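# Unload four cartons from pallet onto taped table area

## Task

Transfer every one of the four cartons from the pallet to the table. Each must lie flat, stay entirely inside the blue tape outline, sit directly on the table rather than on another carton, and keep the face that was up at the start facing up. Each must stay put without the robot holding it. At the end, release everything and move the tool away.

## Robot and tools

Robot: one arm with a vacuum tool of four suction cups on two air channels. The reference point (the cup point) is the centre of the four cup rims when nothing touches them. The cups point along the cup point's own +z axis. In the cup point's axes the cups are at x = -35 and +35 mm; the pair at y = -70 mm is channel a, the pair at y = +70 mm is channel b. The tool reaches 148 mm out on each side along that y axis. Cups are 36 mm wide and shorten by up to about 12 mm under vacuum.

Frame: the scene frame has its origin on the table surface below the arm base, +z up, and +y to the left when facing along +x. The base may be slightly tilted, and the reported cup point position can be off, more so far from the base. Positions are in metres; orientations are quaternions written w first (qw, qx, qy, qz).

execute_actions: "actions" holds at most one entry. An empty list sends nothing and just reports the state. {"rows": [...], "steps": n} runs n control steps (1 to 15, default 15, each 1/30 s). Each row is used for one step and the last row repeats if rows run out. {"steps": n} alone is a wait of up to 300 steps, counted from the previous result, so thinking time is included. Optional "pictures": true/false. A row is 9 numbers: x, y, z, qw, qx, qy, qz, suction_a, suction_b. The first seven are an absolute target pose for the cup point in the scene frame, not an offset. The last two lie in [-1, 1]. A row whose target is over 0.6 m from the last reported position along any cup-point axis is refused and nothing is sent. Repeat the desired quaternion in every row instead of copying back a drifted reading. Each step the command is clipped to within 100 mm and 16 degrees of the measured pose, and motion trails commands by about 0.17 s; after an action the arm only carries on to the last clipped pose, so check the result and send the remainder. If both position and orientation can't be met, position wins.

move: "target" is one 9-number row as above (absolute pose plus suction values, which are applied at the start). The cup point follows a straight path there, turning the short way. "speed" is 0.002 to 0.5 m/s (default 0.25); rotation up to twice that in rad/s. The path lasts 0.5 to 10 s and is cut off after 10 s. It does not avoid obstacles, and the real motion can lag, wander or overshoot the speed, especially with a nearly straight arm. Optional "stop_force" (13 to 80 N, not allowed in the first 0.2 s of the scene) ends the path when the wrist sensor reads that much extra push opposing the motion for 2 steps; the arm then backs up 2 steps and holds. Use it only with very slow, non-rotating moves; peaks can still exceed it. Omit it when pulling away from something you are pressing on. The result adds a "move:" line: done, off_target, moving, held, fault, or contact (stop_force ended it; takes precedence), plus limits=paced (pose clipped) or limits=held (some steps blocked; the arm may then jump faster), and the distance from target. The arm is stiff: aiming even slightly into a firm surface can trigger a fault.

wait: "seconds" 0 to 10; sends nothing new.
zoom_image: "camera" (cam_high, cam_low or cam_wrist) and "region" [x0, y0, x1, y1] in image pixels from the top-left, at most 504 by 504. All cameras are 896x504; calibration is given per camera and may be slightly off.


Suction: +1 is full vacuum (about 75 kPa), smaller values ask for a fraction, 0.01 or less is off; settings persist. To grip, turn a channel on and press both its cups fully onto a smooth flat face, away from edges, seams and holes. One pump feeds both channels: a channel with an uncovered cup steals all the flow. suction_measured_a/b show the vacuum reached (near 0 means no seal; sealed settles within 0.17 of the command, 0.27 with both on). part_present_a/b switch to 1 at 0.54 and back to 0 below 0.49. Vacuum alone can lift a resting object. To release, set the carton down on its support, turn both channels off, then move at least 15 mm away. A cup sealed on the table pins the tool; switch that channel off.

Result lines: the state line gives cup point position, quaternion and velocities; "Hand target" is the pose being driven toward; "pose unreachable" and HELD mark steps the clearance check changed or blocked (a mount under the base counts as arm). Joint positions and torques are listed (torques include drive effort and drift). Wrist force and torque are in the end-effector axes, pointing from a contact back into the arm, with up to about 5.5 N offset, 3.4 N noise, saturating near 100 N; "no reading" is normal at start. MOTOR HOT appears at 70 °C; at 85 °C brakes lock until cool.

Faults: joint torque at its load limit (pan and lift 290, elbow 132, wrists 47.5 N m) or 150 N outside force anywhere stops the arm 10 s and skips the rest of the call. Joint ranges: pan ±3.142, lift ±6.283, elbow 0 to 3.142, wrists ±6.283 rad.

Avoid: pushing anything off the table (this ends the scene), dropping or slamming cartons, hard presses, stacking. Loose objects may occasionally get nudged by outside disturbances, so recheck placement before finishing.

Each tool is called after "Call:" by a JSON object that holds its "name" and its "arguments".

## Session

Call:
{"name": "execute_actions", "arguments": {"actions": []}}

Scene clock: 0.00 s of 9400.00 s.
end_effector_position=(+0.6265, +0.0089, +0.5003) suction_measured_a=0.00 part_present_a=0 suction_measured_b=0.00 part_present_b=0 end_effector_quat_wxyz=(+0.002, +0.703, +0.711, +0.002) end_effector_velocity=(-0.000, +0.000, -0.000) end_effector_angular_velocity=(+0.000, +0.001, +0.001)
Joint positions: [-0.282 -1.702  1.856 -1.725 -1.57  -1.85 ]
Joint velocities: [-0.    -0.     0.     0.001 -0.    -0.001]
Joint torques (N m, as the arm reports them, + toward a larger angle): no reading
Wrist force (N, on the end effector, along its own x y z axes, offset not removed): no reading
Wrist torque (N m, same axes, about the end effector's origin, offset not removed): no reading
Hand target: +0.626, +0.009, +0.500; +0.002, +0.703, +0.711, +0.002

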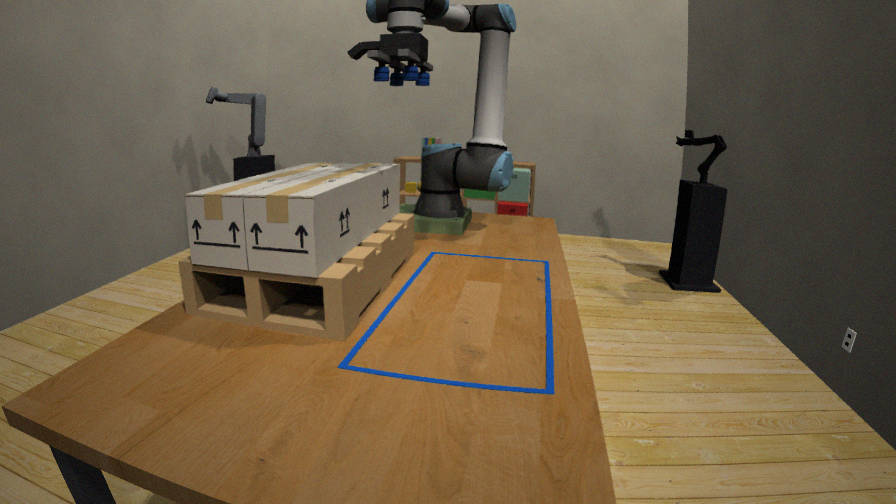

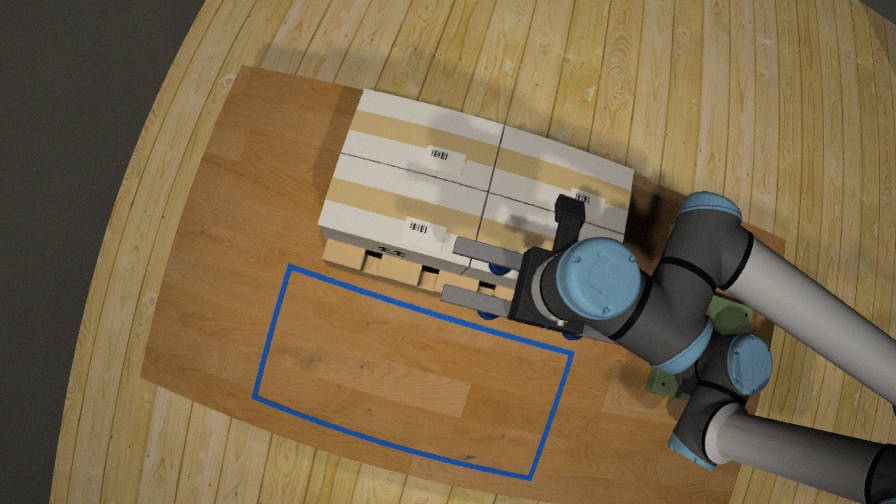

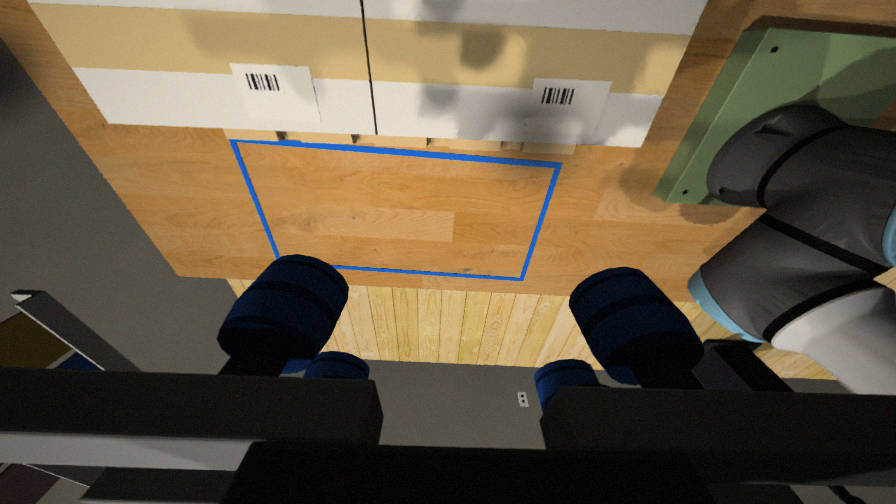

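Call:
{"name": "move", "arguments": {"target": [0.69,-0.30,0.52,0,0.7071,0.7071,0,-1,-1], "speed": 0.3}}

Scene clock: 27.13 s of 9400.00 s.
end_effector_position=(+0.6895, -0.3000, +0.5199) suction_measured_a=0.00 part_present_a=0 suction_measured_b=0.00 part_present_b=0 end_effector_quat_wxyz=(+0.000, +0.707, +0.707, +0.000) end_effector_velocity=(-0.000, -0.001, -0.001) end_effector_angular_velocity=(-0.000, +0.002, -0.001)
Joint positions: [-0.657 -1.492  1.617 -1.692 -1.574 -2.212]
Joint velocities: [-0.001  0.002 -0.001  0.001 -0.002 -0.   ]
Joint torques (N m, as the arm reports them, + toward a larger angle): [-18.63 -47.81 -60.02  -2.73  -0.09  -3.3 ]
Wrist force (N, on the end effector, along its own x y z axes, offset not removed): [-5.6 -2.6 -5.7]
Wrist torque (N m, same axes, about the end effector's origin, offset not removed): [-0.22 1.16 0.45]
Hand target: +0.690, -0.300, +0.520; +0.000, +0.707, +0.707, +0.000
Off the commanded pose: 0.001 m, 0 deg.
After step 90, 22.50 s passed at rest.
move: done
camera_calibration (this result's frames):
cam_wrist: T_world_to_cam=[[-0.998878, -0.0445772, 0.0159836, 0.670577], [-0.0272002, 0.816354, 0.57691, 0.00930399], [-0.0387653, 0.575828, -0.816651, 0.761902], [0, 0, 0, 1]] pos_world=[0.699613, -0.416428, 0.606123]

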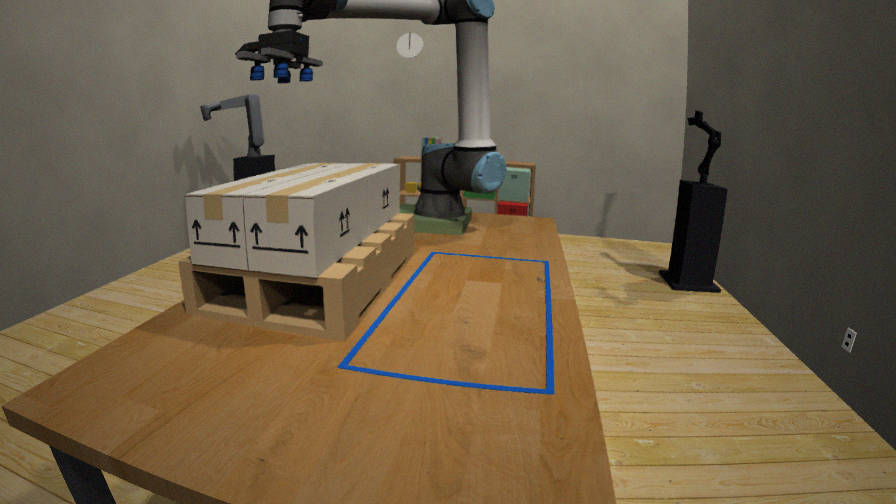

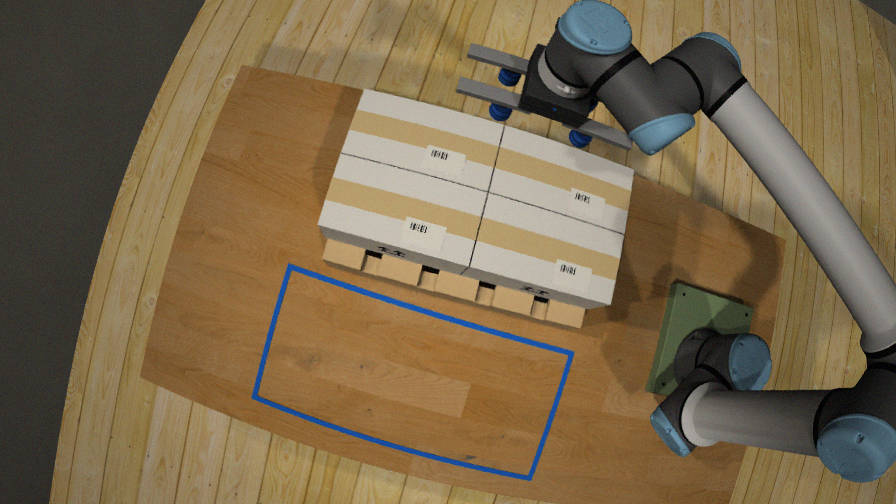

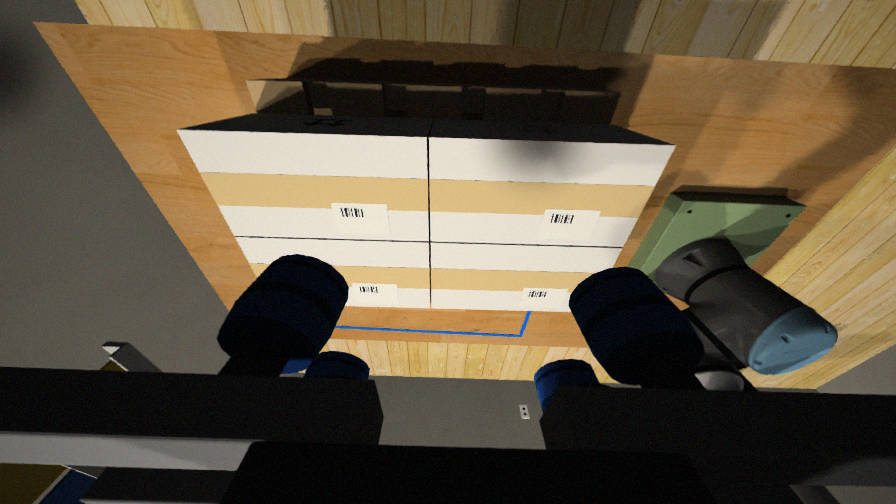

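Call:
{"name": "move", "arguments": {"target": [0.862,-0.126,0.30,0,0.7071,0.7071,0,-1,-1], "speed": 0.3}}

Call:
{"name": "move", "arguments": {"target": [0.862,-0.126,0.24,0,0.7071,0.7071,0,1,1], "speed": 0.012, "stop_force": 20}}

Scene clock: 43.10 s of 9400.00 s.
end_effector_position=(+0.8620, -0.1262, +0.3001) suction_measured_a=0.00 part_present_a=0 suction_measured_b=0.00 part_present_b=0 end_effector_quat_wxyz=(-0.000, +0.707, +0.707, -0.000) end_effector_velocity=(+0.001, +0.001, -0.001) end_effector_angular_velocity=(-0.000, +0.000, -0.001)
Joint positions: [-0.361 -1.197  1.654 -2.022 -1.572 -1.916]
Joint velocities: [ 0.001  0.002 -0.001 -0.001 -0.     0.002]
Joint torques (N m, as the arm reports them, + toward a larger angle): [ 12.25 -69.26 -55.67  -7.12  -4.32   3.72]
Wrist force (N, on the end effector, along its own x y z axes, offset not removed): [-4.0 -6.0 -3.1]
Wrist torque (N m, same axes, about the end effector's origin, offset not removed): [-0.75 0.77 0.29]
Hand target: +0.862, -0.126, +0.300; -0.000, +0.707, +0.707, -0.000
Off the commanded pose: 0.000 m, 0 deg.
After step 90, 11.30 s passed at rest.
move: done
camera_calibration (this result's frames):
cam_wrist: T_world_to_cam=[[-0.998873, -0.0445662, 0.0162991, 0.854122], [-0.0270075, 0.816333, 0.57695, -0.00123986], [-0.039018, 0.57586, -0.816617, 0.489178], [0, 0, 0, 1]] pos_world=[0.872213, -0.242621, 0.386265]

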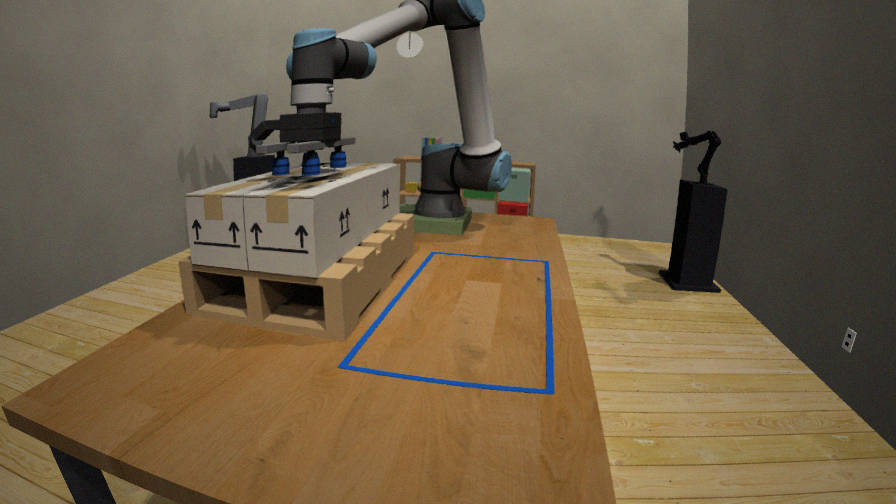

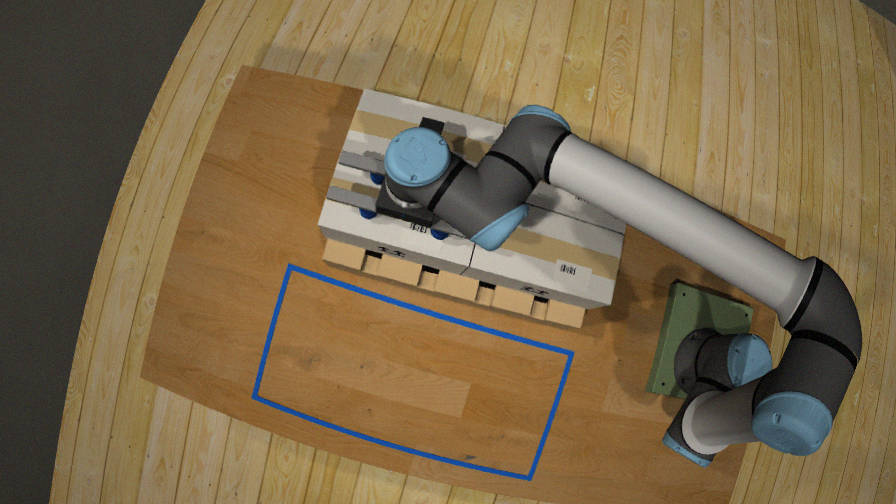

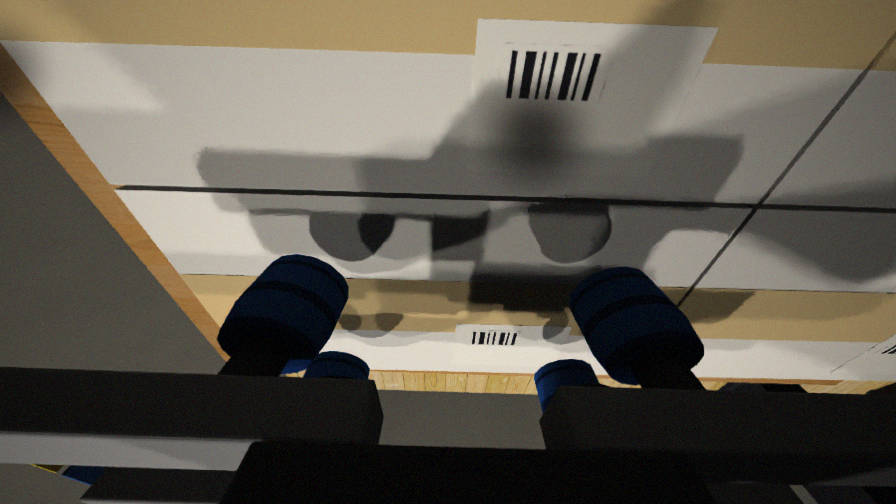

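Scene clock: 46.83 s of 9400.00 s.
end_effector_position=(+0.8621, -0.1261, +0.2602) suction_measured_a=0.84 part_present_a=1 suction_measured_b=0.84 part_present_b=1 end_effector_quat_wxyz=(+0.000, +0.707, +0.707, +0.000) end_effector_velocity=(-0.000, -0.000, +0.001) end_effector_angular_velocity=(+0.001, +0.003, +0.001)
Joint positions: [-0.361 -1.167  1.689 -2.088 -1.572 -1.916]
Joint velocities: [-0.    -0.    -0.002  0.006 -0.001 -0.001]
Joint torques (N m, as the arm reports them, + toward a larger angle): [  9.48 -60.04 -34.86   0.19   2.77   3.88]
Wrist force (N, on the end effector, along its own x y z axes, offset not removed): [-1.8 -15.0 -49.3]
Wrist torque (N m, same axes, about the end effector's origin, offset not removed): [-0.53 1.16 0.21]
Hand target: +0.862, -0.126, +0.260; +0.000, +0.707, +0.707, +0.000
Off the commanded pose: 0.020 m, 0 deg.
move: contact
camera_calibration (this result's frames):
cam_wrist: T_world_to_cam=[[-0.998885, -0.0445814, 0.0155459, 0.855082], [-0.0274654, 0.816488, 0.576709, 0.0221493], [-0.0384035, 0.575639, -0.816802, 0.456037], [0, 0, 0, 1]] pos_world=[0.87225, -0.242477, 0.346425]

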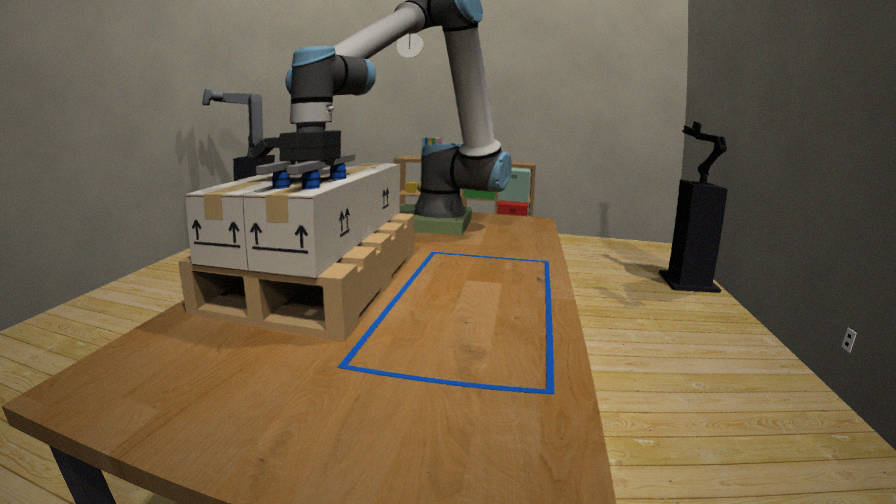

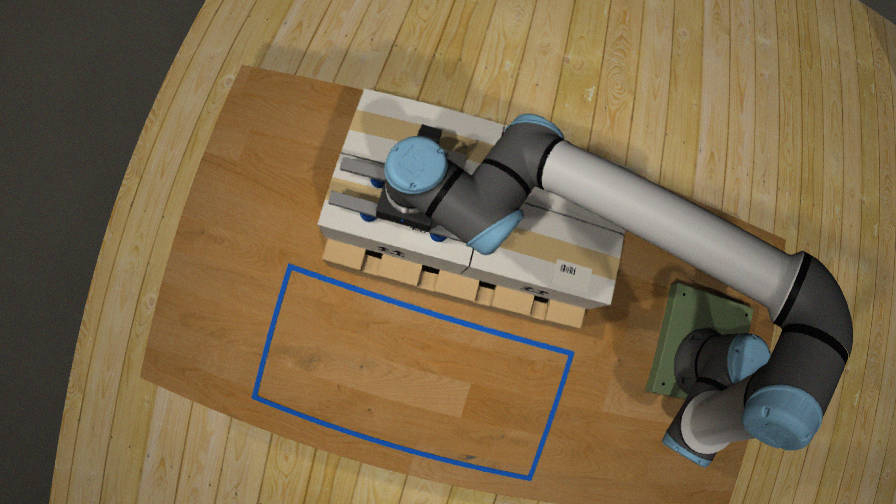

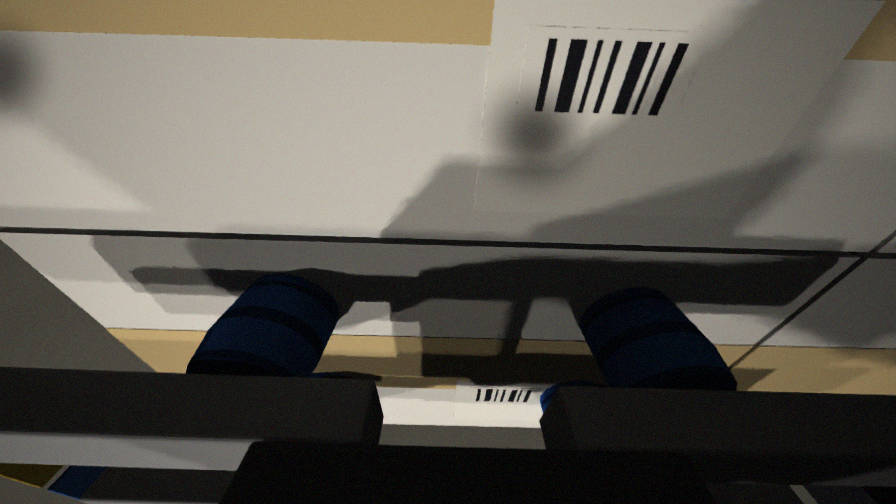

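Call:
{"name": "move", "arguments": {"target": [0.862,-0.126,0.32,0,0.7071,0.7071,0,1,1], "speed": 0.1}}

Call:
{"name": "move", "arguments": {"target": [0.92,0.03,0.32,0,0.7071,0.7071,0,1,1], "speed": 0.2}}

Call:
{"name": "move", "arguments": {"target": [0.98,0.207,0.30,0,1,-0.007,0,1,1], "speed": 0.2}}

Scene clock: 62.03 s of 9400.00 s.
end_effector_position=(+0.8620, -0.1260, +0.3198) suction_measured_a=0.84 part_present_a=1 suction_measured_b=0.84 part_present_b=1 end_effector_quat_wxyz=(-0.000, +0.707, +0.707, -0.000) end_effector_velocity=(-0.000, +0.000, +0.001) end_effector_angular_velocity=(+0.002, +0.001, +0.001)
Joint positions: [-0.361 -1.211  1.635 -1.989 -1.572 -1.916]
Joint velocities: [-0.    -0.001 -0.001  0.003  0.001 -0.001]
Joint torques (N m, as the arm reports them, + toward a larger angle): [  13.66 -109.61  -67.35   -4.88    3.17    3.61]
Wrist force (N, on the end effector, along its own x y z axes, offset not removed): [-9.1 -7.5 18.5]
Wrist torque (N m, same axes, about the end effector's origin, offset not removed): [-1.05 1.27 0.19]
Hand target: +0.862, -0.126, +0.320; +0.000, +0.707, +0.707, -0.000
Off the commanded pose: 0.000 m, 0 deg.
move: done
camera_calibration (this result's frames):
cam_wrist: T_world_to_cam=[[-0.998875, -0.0445692, 0.0162243, 0.853825], [-0.0270539, 0.816344, 0.576932, -0.012763], [-0.0389579, 0.575844, -0.816631, 0.505132], [0, 0, 0, 1]] pos_world=[0.872198, -0.242404, 0.406017]

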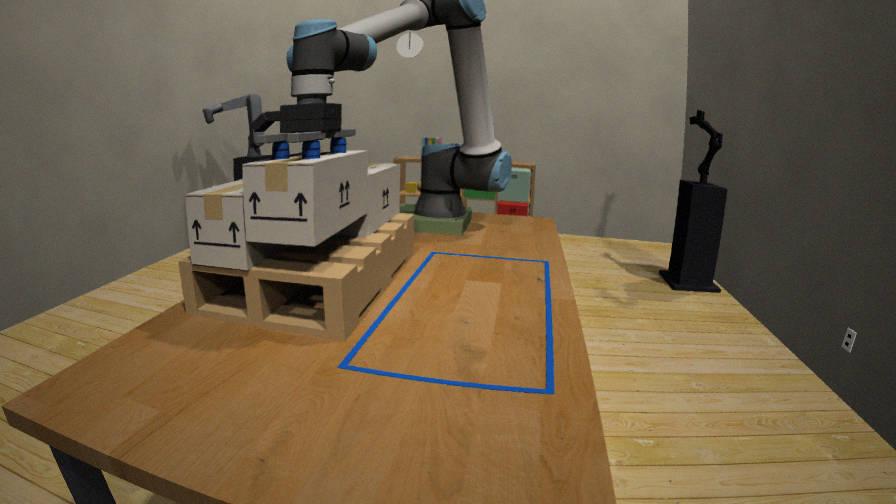

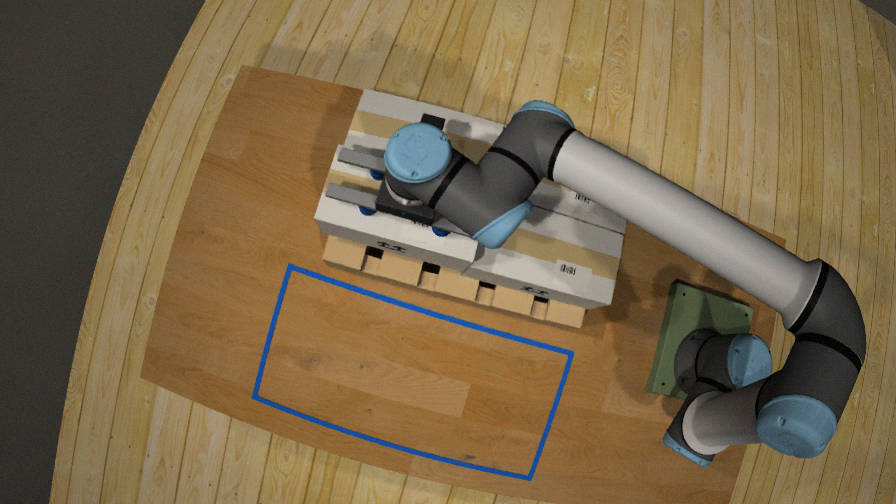

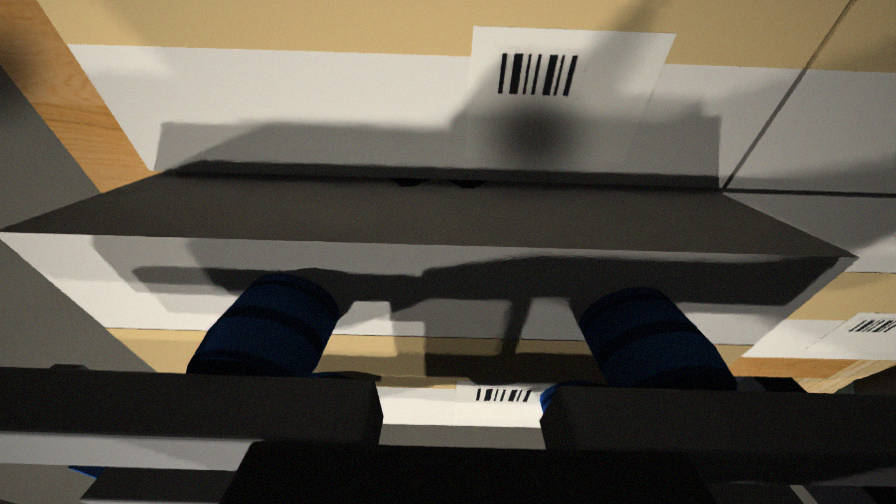

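Scene clock: 63.37 s of 9400.00 s.
end_effector_position=(+0.9202, +0.0298, +0.3200) suction_measured_a=0.84 part_present_a=1 suction_measured_b=0.84 part_present_b=1 end_effector_quat_wxyz=(-0.000, +0.707, +0.707, +0.000) end_effector_velocity=(+0.000, +0.002, -0.001) end_effector_angular_velocity=(+0.000, +0.001, -0.001)
Joint positions: [-0.173 -1.135  1.525 -1.955 -1.571 -1.728]
Joint velocities: [ 0.002  0.001 -0.001  0.001  0.     0.003]
Joint torques (N m, as the arm reports them, + toward a larger angle): [ 13.1  -86.38 -68.92  -4.83  -3.81   3.68]
Wrist force (N, on the end effector, along its own x y z axes, offset not removed): [0.7 -7.7 11.2]
Wrist torque (N m, same axes, about the end effector's origin, offset not removed): [-0.83 0.17 0.08]
Hand target: +0.920, +0.030, +0.320; -0.000, +0.707, +0.707, -0.000
Off the commanded pose: 0.000 m, 0 deg.
move: done
camera_calibration (this result's frames):
cam_wrist: T_world_to_cam=[[-0.998874, -0.0445663, 0.0162513, 0.918848], [-0.0270295, 0.816249, 0.577067, -0.138541], [-0.0389829, 0.575978, -0.816535, 0.417761], [0, 0, 0, 1]] pos_world=[0.930354, -0.0865876, 0.406132]

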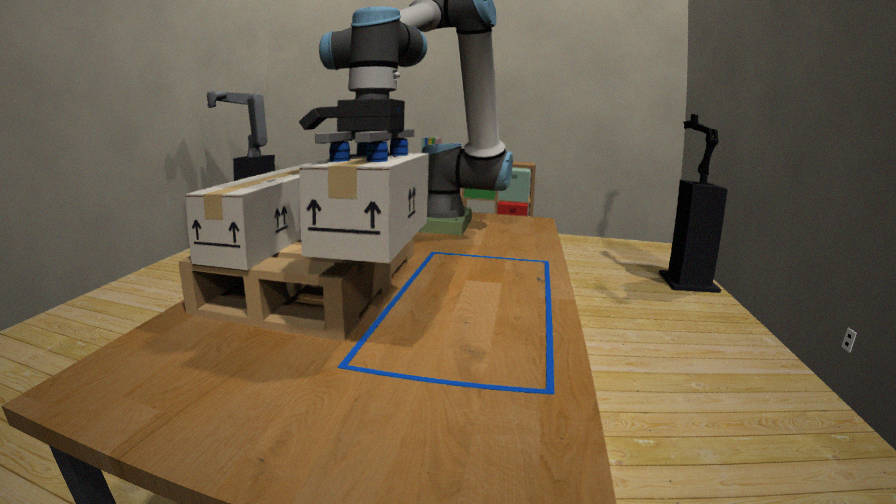

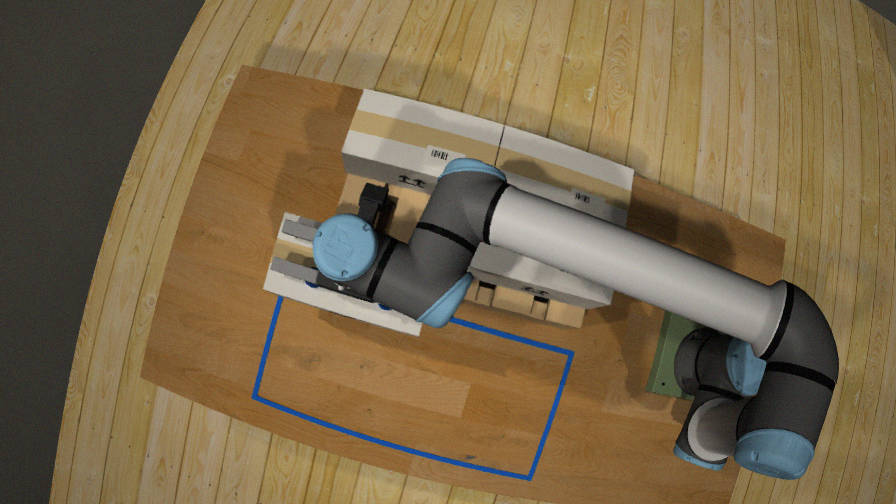

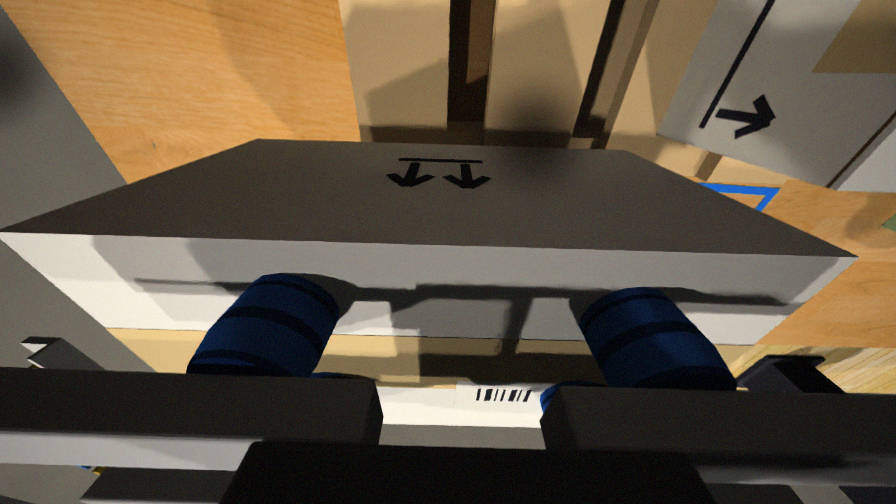

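Scene clock: 67.77 s of 9400.00 s.
end_effector_position=(+0.9802, +0.2069, +0.3000) suction_measured_a=0.84 part_present_a=1 suction_measured_b=0.84 part_present_b=1 end_effector_quat_wxyz=(-0.000, +1.000, -0.007, -0.000) end_effector_velocity=(+0.000, +0.000, -0.000) end_effector_angular_velocity=(-0.003, +0.001, -0.007)
Joint positions: [ 0.018 -0.996  1.348 -1.916 -1.57   0.046]
Joint velocities: [ 0.001  0.001 -0.001  0.001 -0.002  0.007]
Joint torques (N m, as the arm reports them, + toward a larger angle): [  16.42 -100.65  -68.8    -5.03   -4.3     3.62]
Wrist force (N, on the end effector, along its own x y z axes, offset not removed): [-6.6 -5.1 17.0]
Wrist torque (N m, same axes, about the end effector's origin, offset not removed): [-0.57 0.92 0.37]
Hand target: +0.980, +0.207, +0.300; +0.000, +1.000, -0.007, -0.000
Off the commanded pose: 0.000 m, 0 deg.
move: done
camera_calibration (this result's frames):
cam_wrist: T_world_to_cam=[[-0.0312598, 0.999377, 0.0163585, -0.177438], [0.81669, 0.0161032, 0.576852, -0.931352], [0.576229, 0.0313921, -0.816685, -0.188565], [0, 0, 0, 1]] pos_world=[0.863736, 0.198244, 0.386157]

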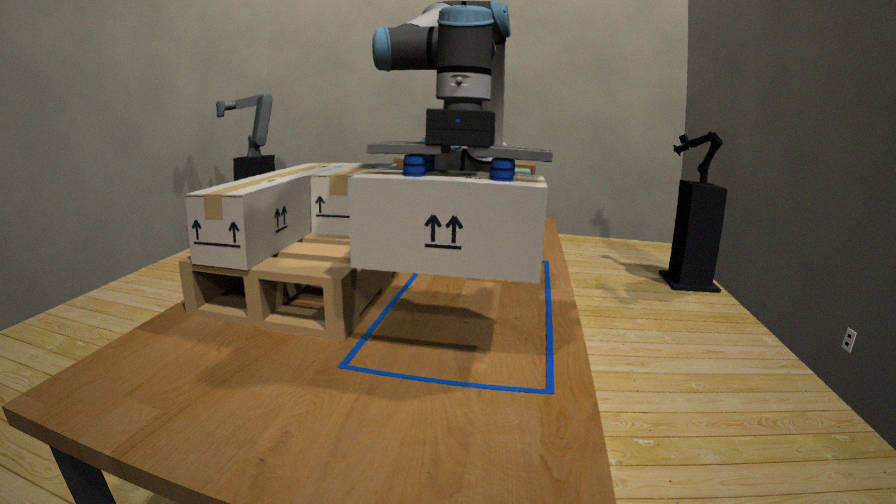

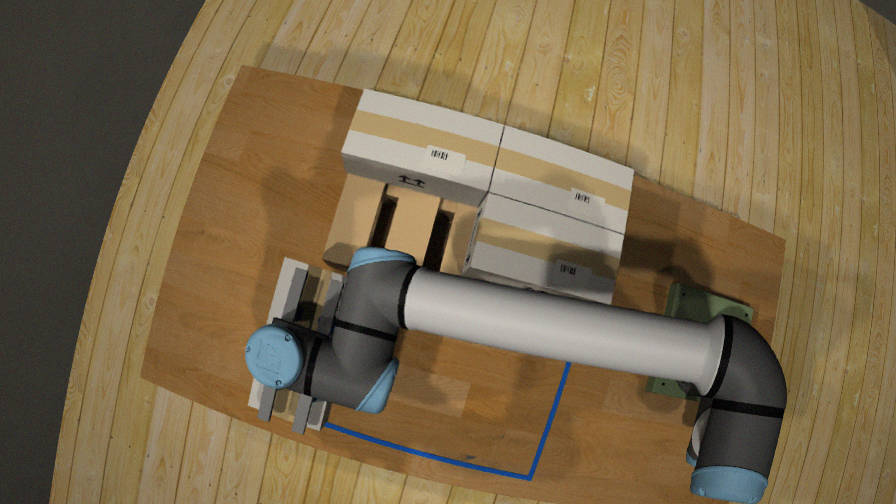

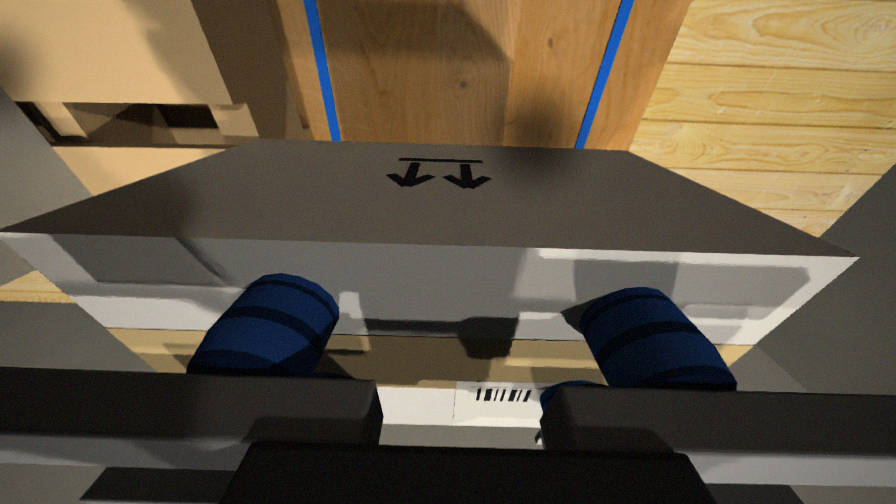

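Call:
{"name": "move", "arguments": {"target": [0.98,0.223,0.19,0,1,-0.007,0,1,1], "speed": 0.1}}

Scene clock: 78.70 s of 9400.00 s.
end_effector_position=(+0.9800, +0.2230, +0.1902) suction_measured_a=0.84 part_present_a=1 suction_measured_b=0.84 part_present_b=1 end_effector_quat_wxyz=(+0.000, +1.000, -0.007, +0.000) end_effector_velocity=(-0.000, +0.000, -0.002) end_effector_angular_velocity=(+0.000, +0.000, -0.001)
Joint positions: [ 0.034 -0.917  1.425 -2.074 -1.57   0.063]
Joint velocities: [ 0.     0.001  0.001 -0.002  0.     0.001]
Joint torques (N m, as the arm reports them, + toward a larger angle): [  14.1  -102.84  -50.95   -9.53    4.33    3.79]
Wrist force (N, on the end effector, along its own x y z axes, offset not removed): [-4.4 -5.4 14.7]
Wrist torque (N m, same axes, about the end effector's origin, offset not removed): [-0.73 0.74 0.17]
Hand target: +0.980, +0.223, +0.190; +0.000, +1.000, -0.007, -0.000
Off the commanded pose: 0.000 m, 0 deg.
move: done
camera_calibration (this result's frames):
cam_wrist: T_world_to_cam=[[-0.0305818, 0.999401, 0.016173, -0.192376], [0.816635, 0.0156527, 0.576943, -0.867896], [0.576344, 0.0308514, -0.816624, -0.278584], [0, 0, 0, 1]] pos_world=[0.863431, 0.21444, 0.27634]

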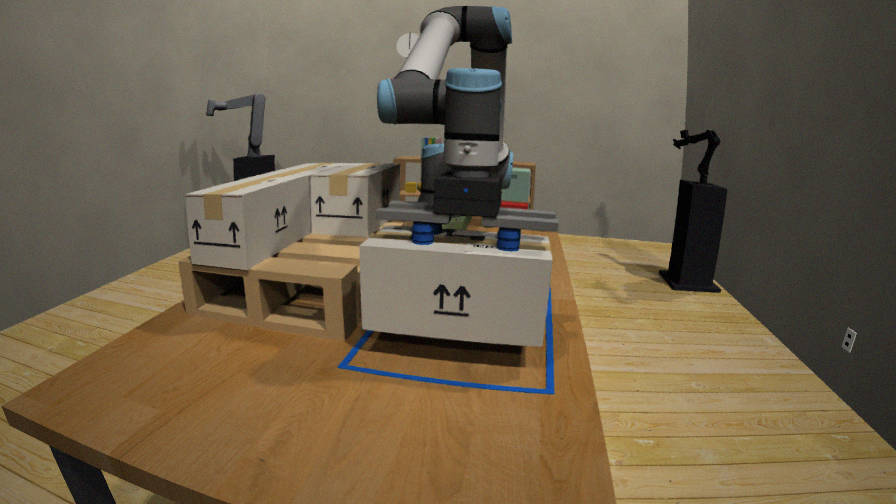

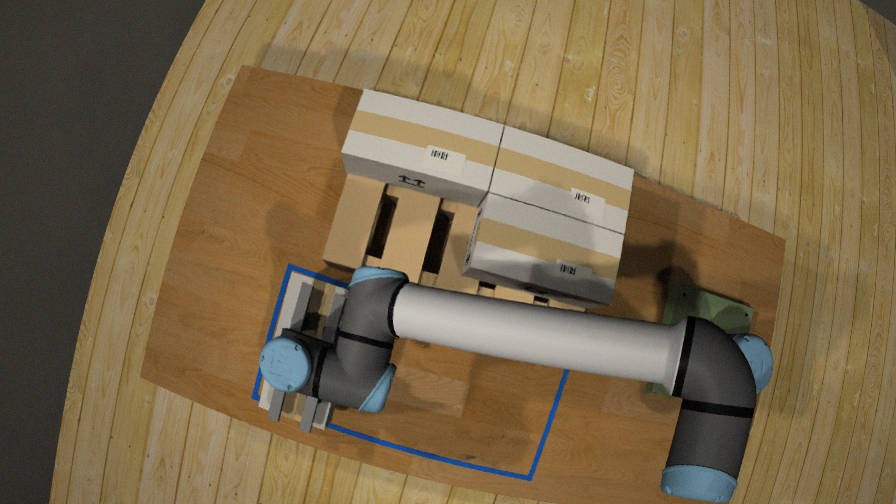

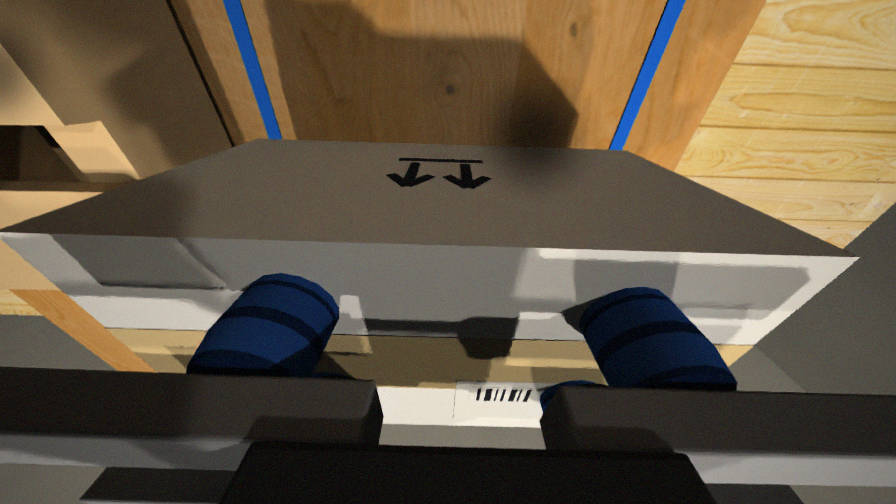

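Call:
{"name": "move", "arguments": {"target": [0.98,0.224,0.12,0,1,-0.007,0,1,1], "speed": 0.015, "stop_force": 15}}

Scene clock: 85.47 s of 9400.00 s.
end_effector_position=(+0.9800, +0.2238, +0.1368) suction_measured_a=0.84 part_present_a=1 suction_measured_b=0.84 part_present_b=1 end_effector_quat_wxyz=(-0.000, +1.000, -0.007, +0.000) end_effector_velocity=(-0.002, -0.000, +0.001) end_effector_angular_velocity=(-0.000, +0.005, -0.002)
Joint positions: [ 0.035 -0.871  1.453 -2.147 -1.57   0.064]
Joint velocities: [ 0.    -0.002 -0.     0.007  0.     0.002]
Joint torques (N m, as the arm reports them, + toward a larger angle): [   7.86 -105.99  -40.88    0.59    2.48    3.26]
Wrist force (N, on the end effector, along its own x y z axes, offset not removed): [8.4 -7.8 -15.2]
Wrist torque (N m, same axes, about the end effector's origin, offset not removed): [0.47 0.75 0.12]
Hand target: +0.980, +0.224, +0.137; -0.000, +1.000, -0.007, +0.000
Off the commanded pose: 0.017 m, 0 deg.
move: contact
camera_calibration (this result's frames):
cam_wrist: T_world_to_cam=[[-0.0305976, 0.999399, 0.0162878, -0.192347], [0.816511, 0.0155926, 0.57712, -0.83708], [0.576519, 0.0309576, -0.816497, -0.322399], [0, 0, 0, 1]] pos_world=[0.863469, 0.215264, 0.222991]

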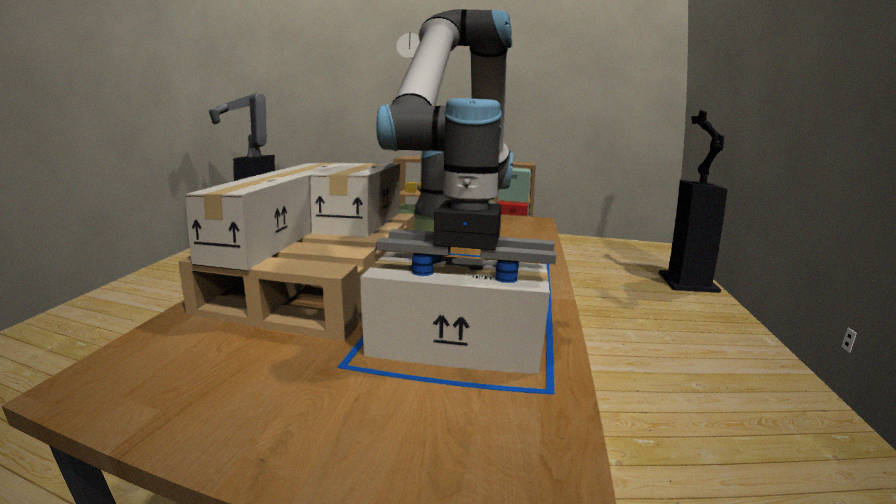

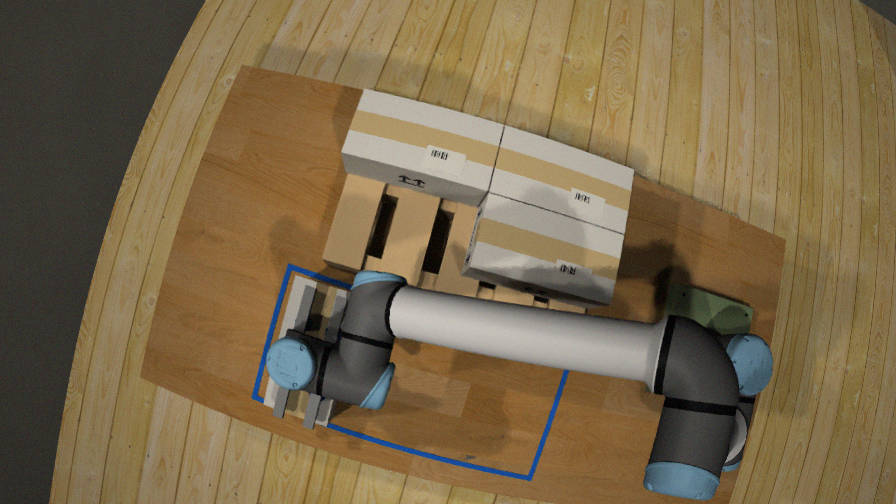

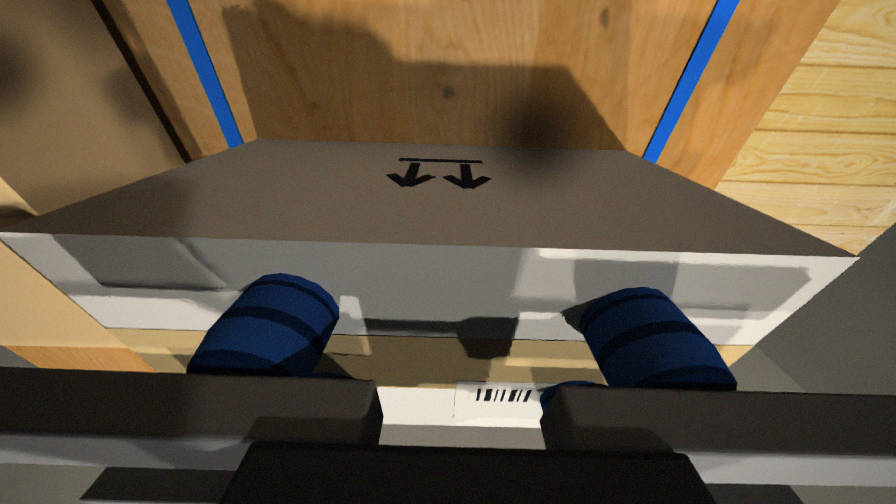

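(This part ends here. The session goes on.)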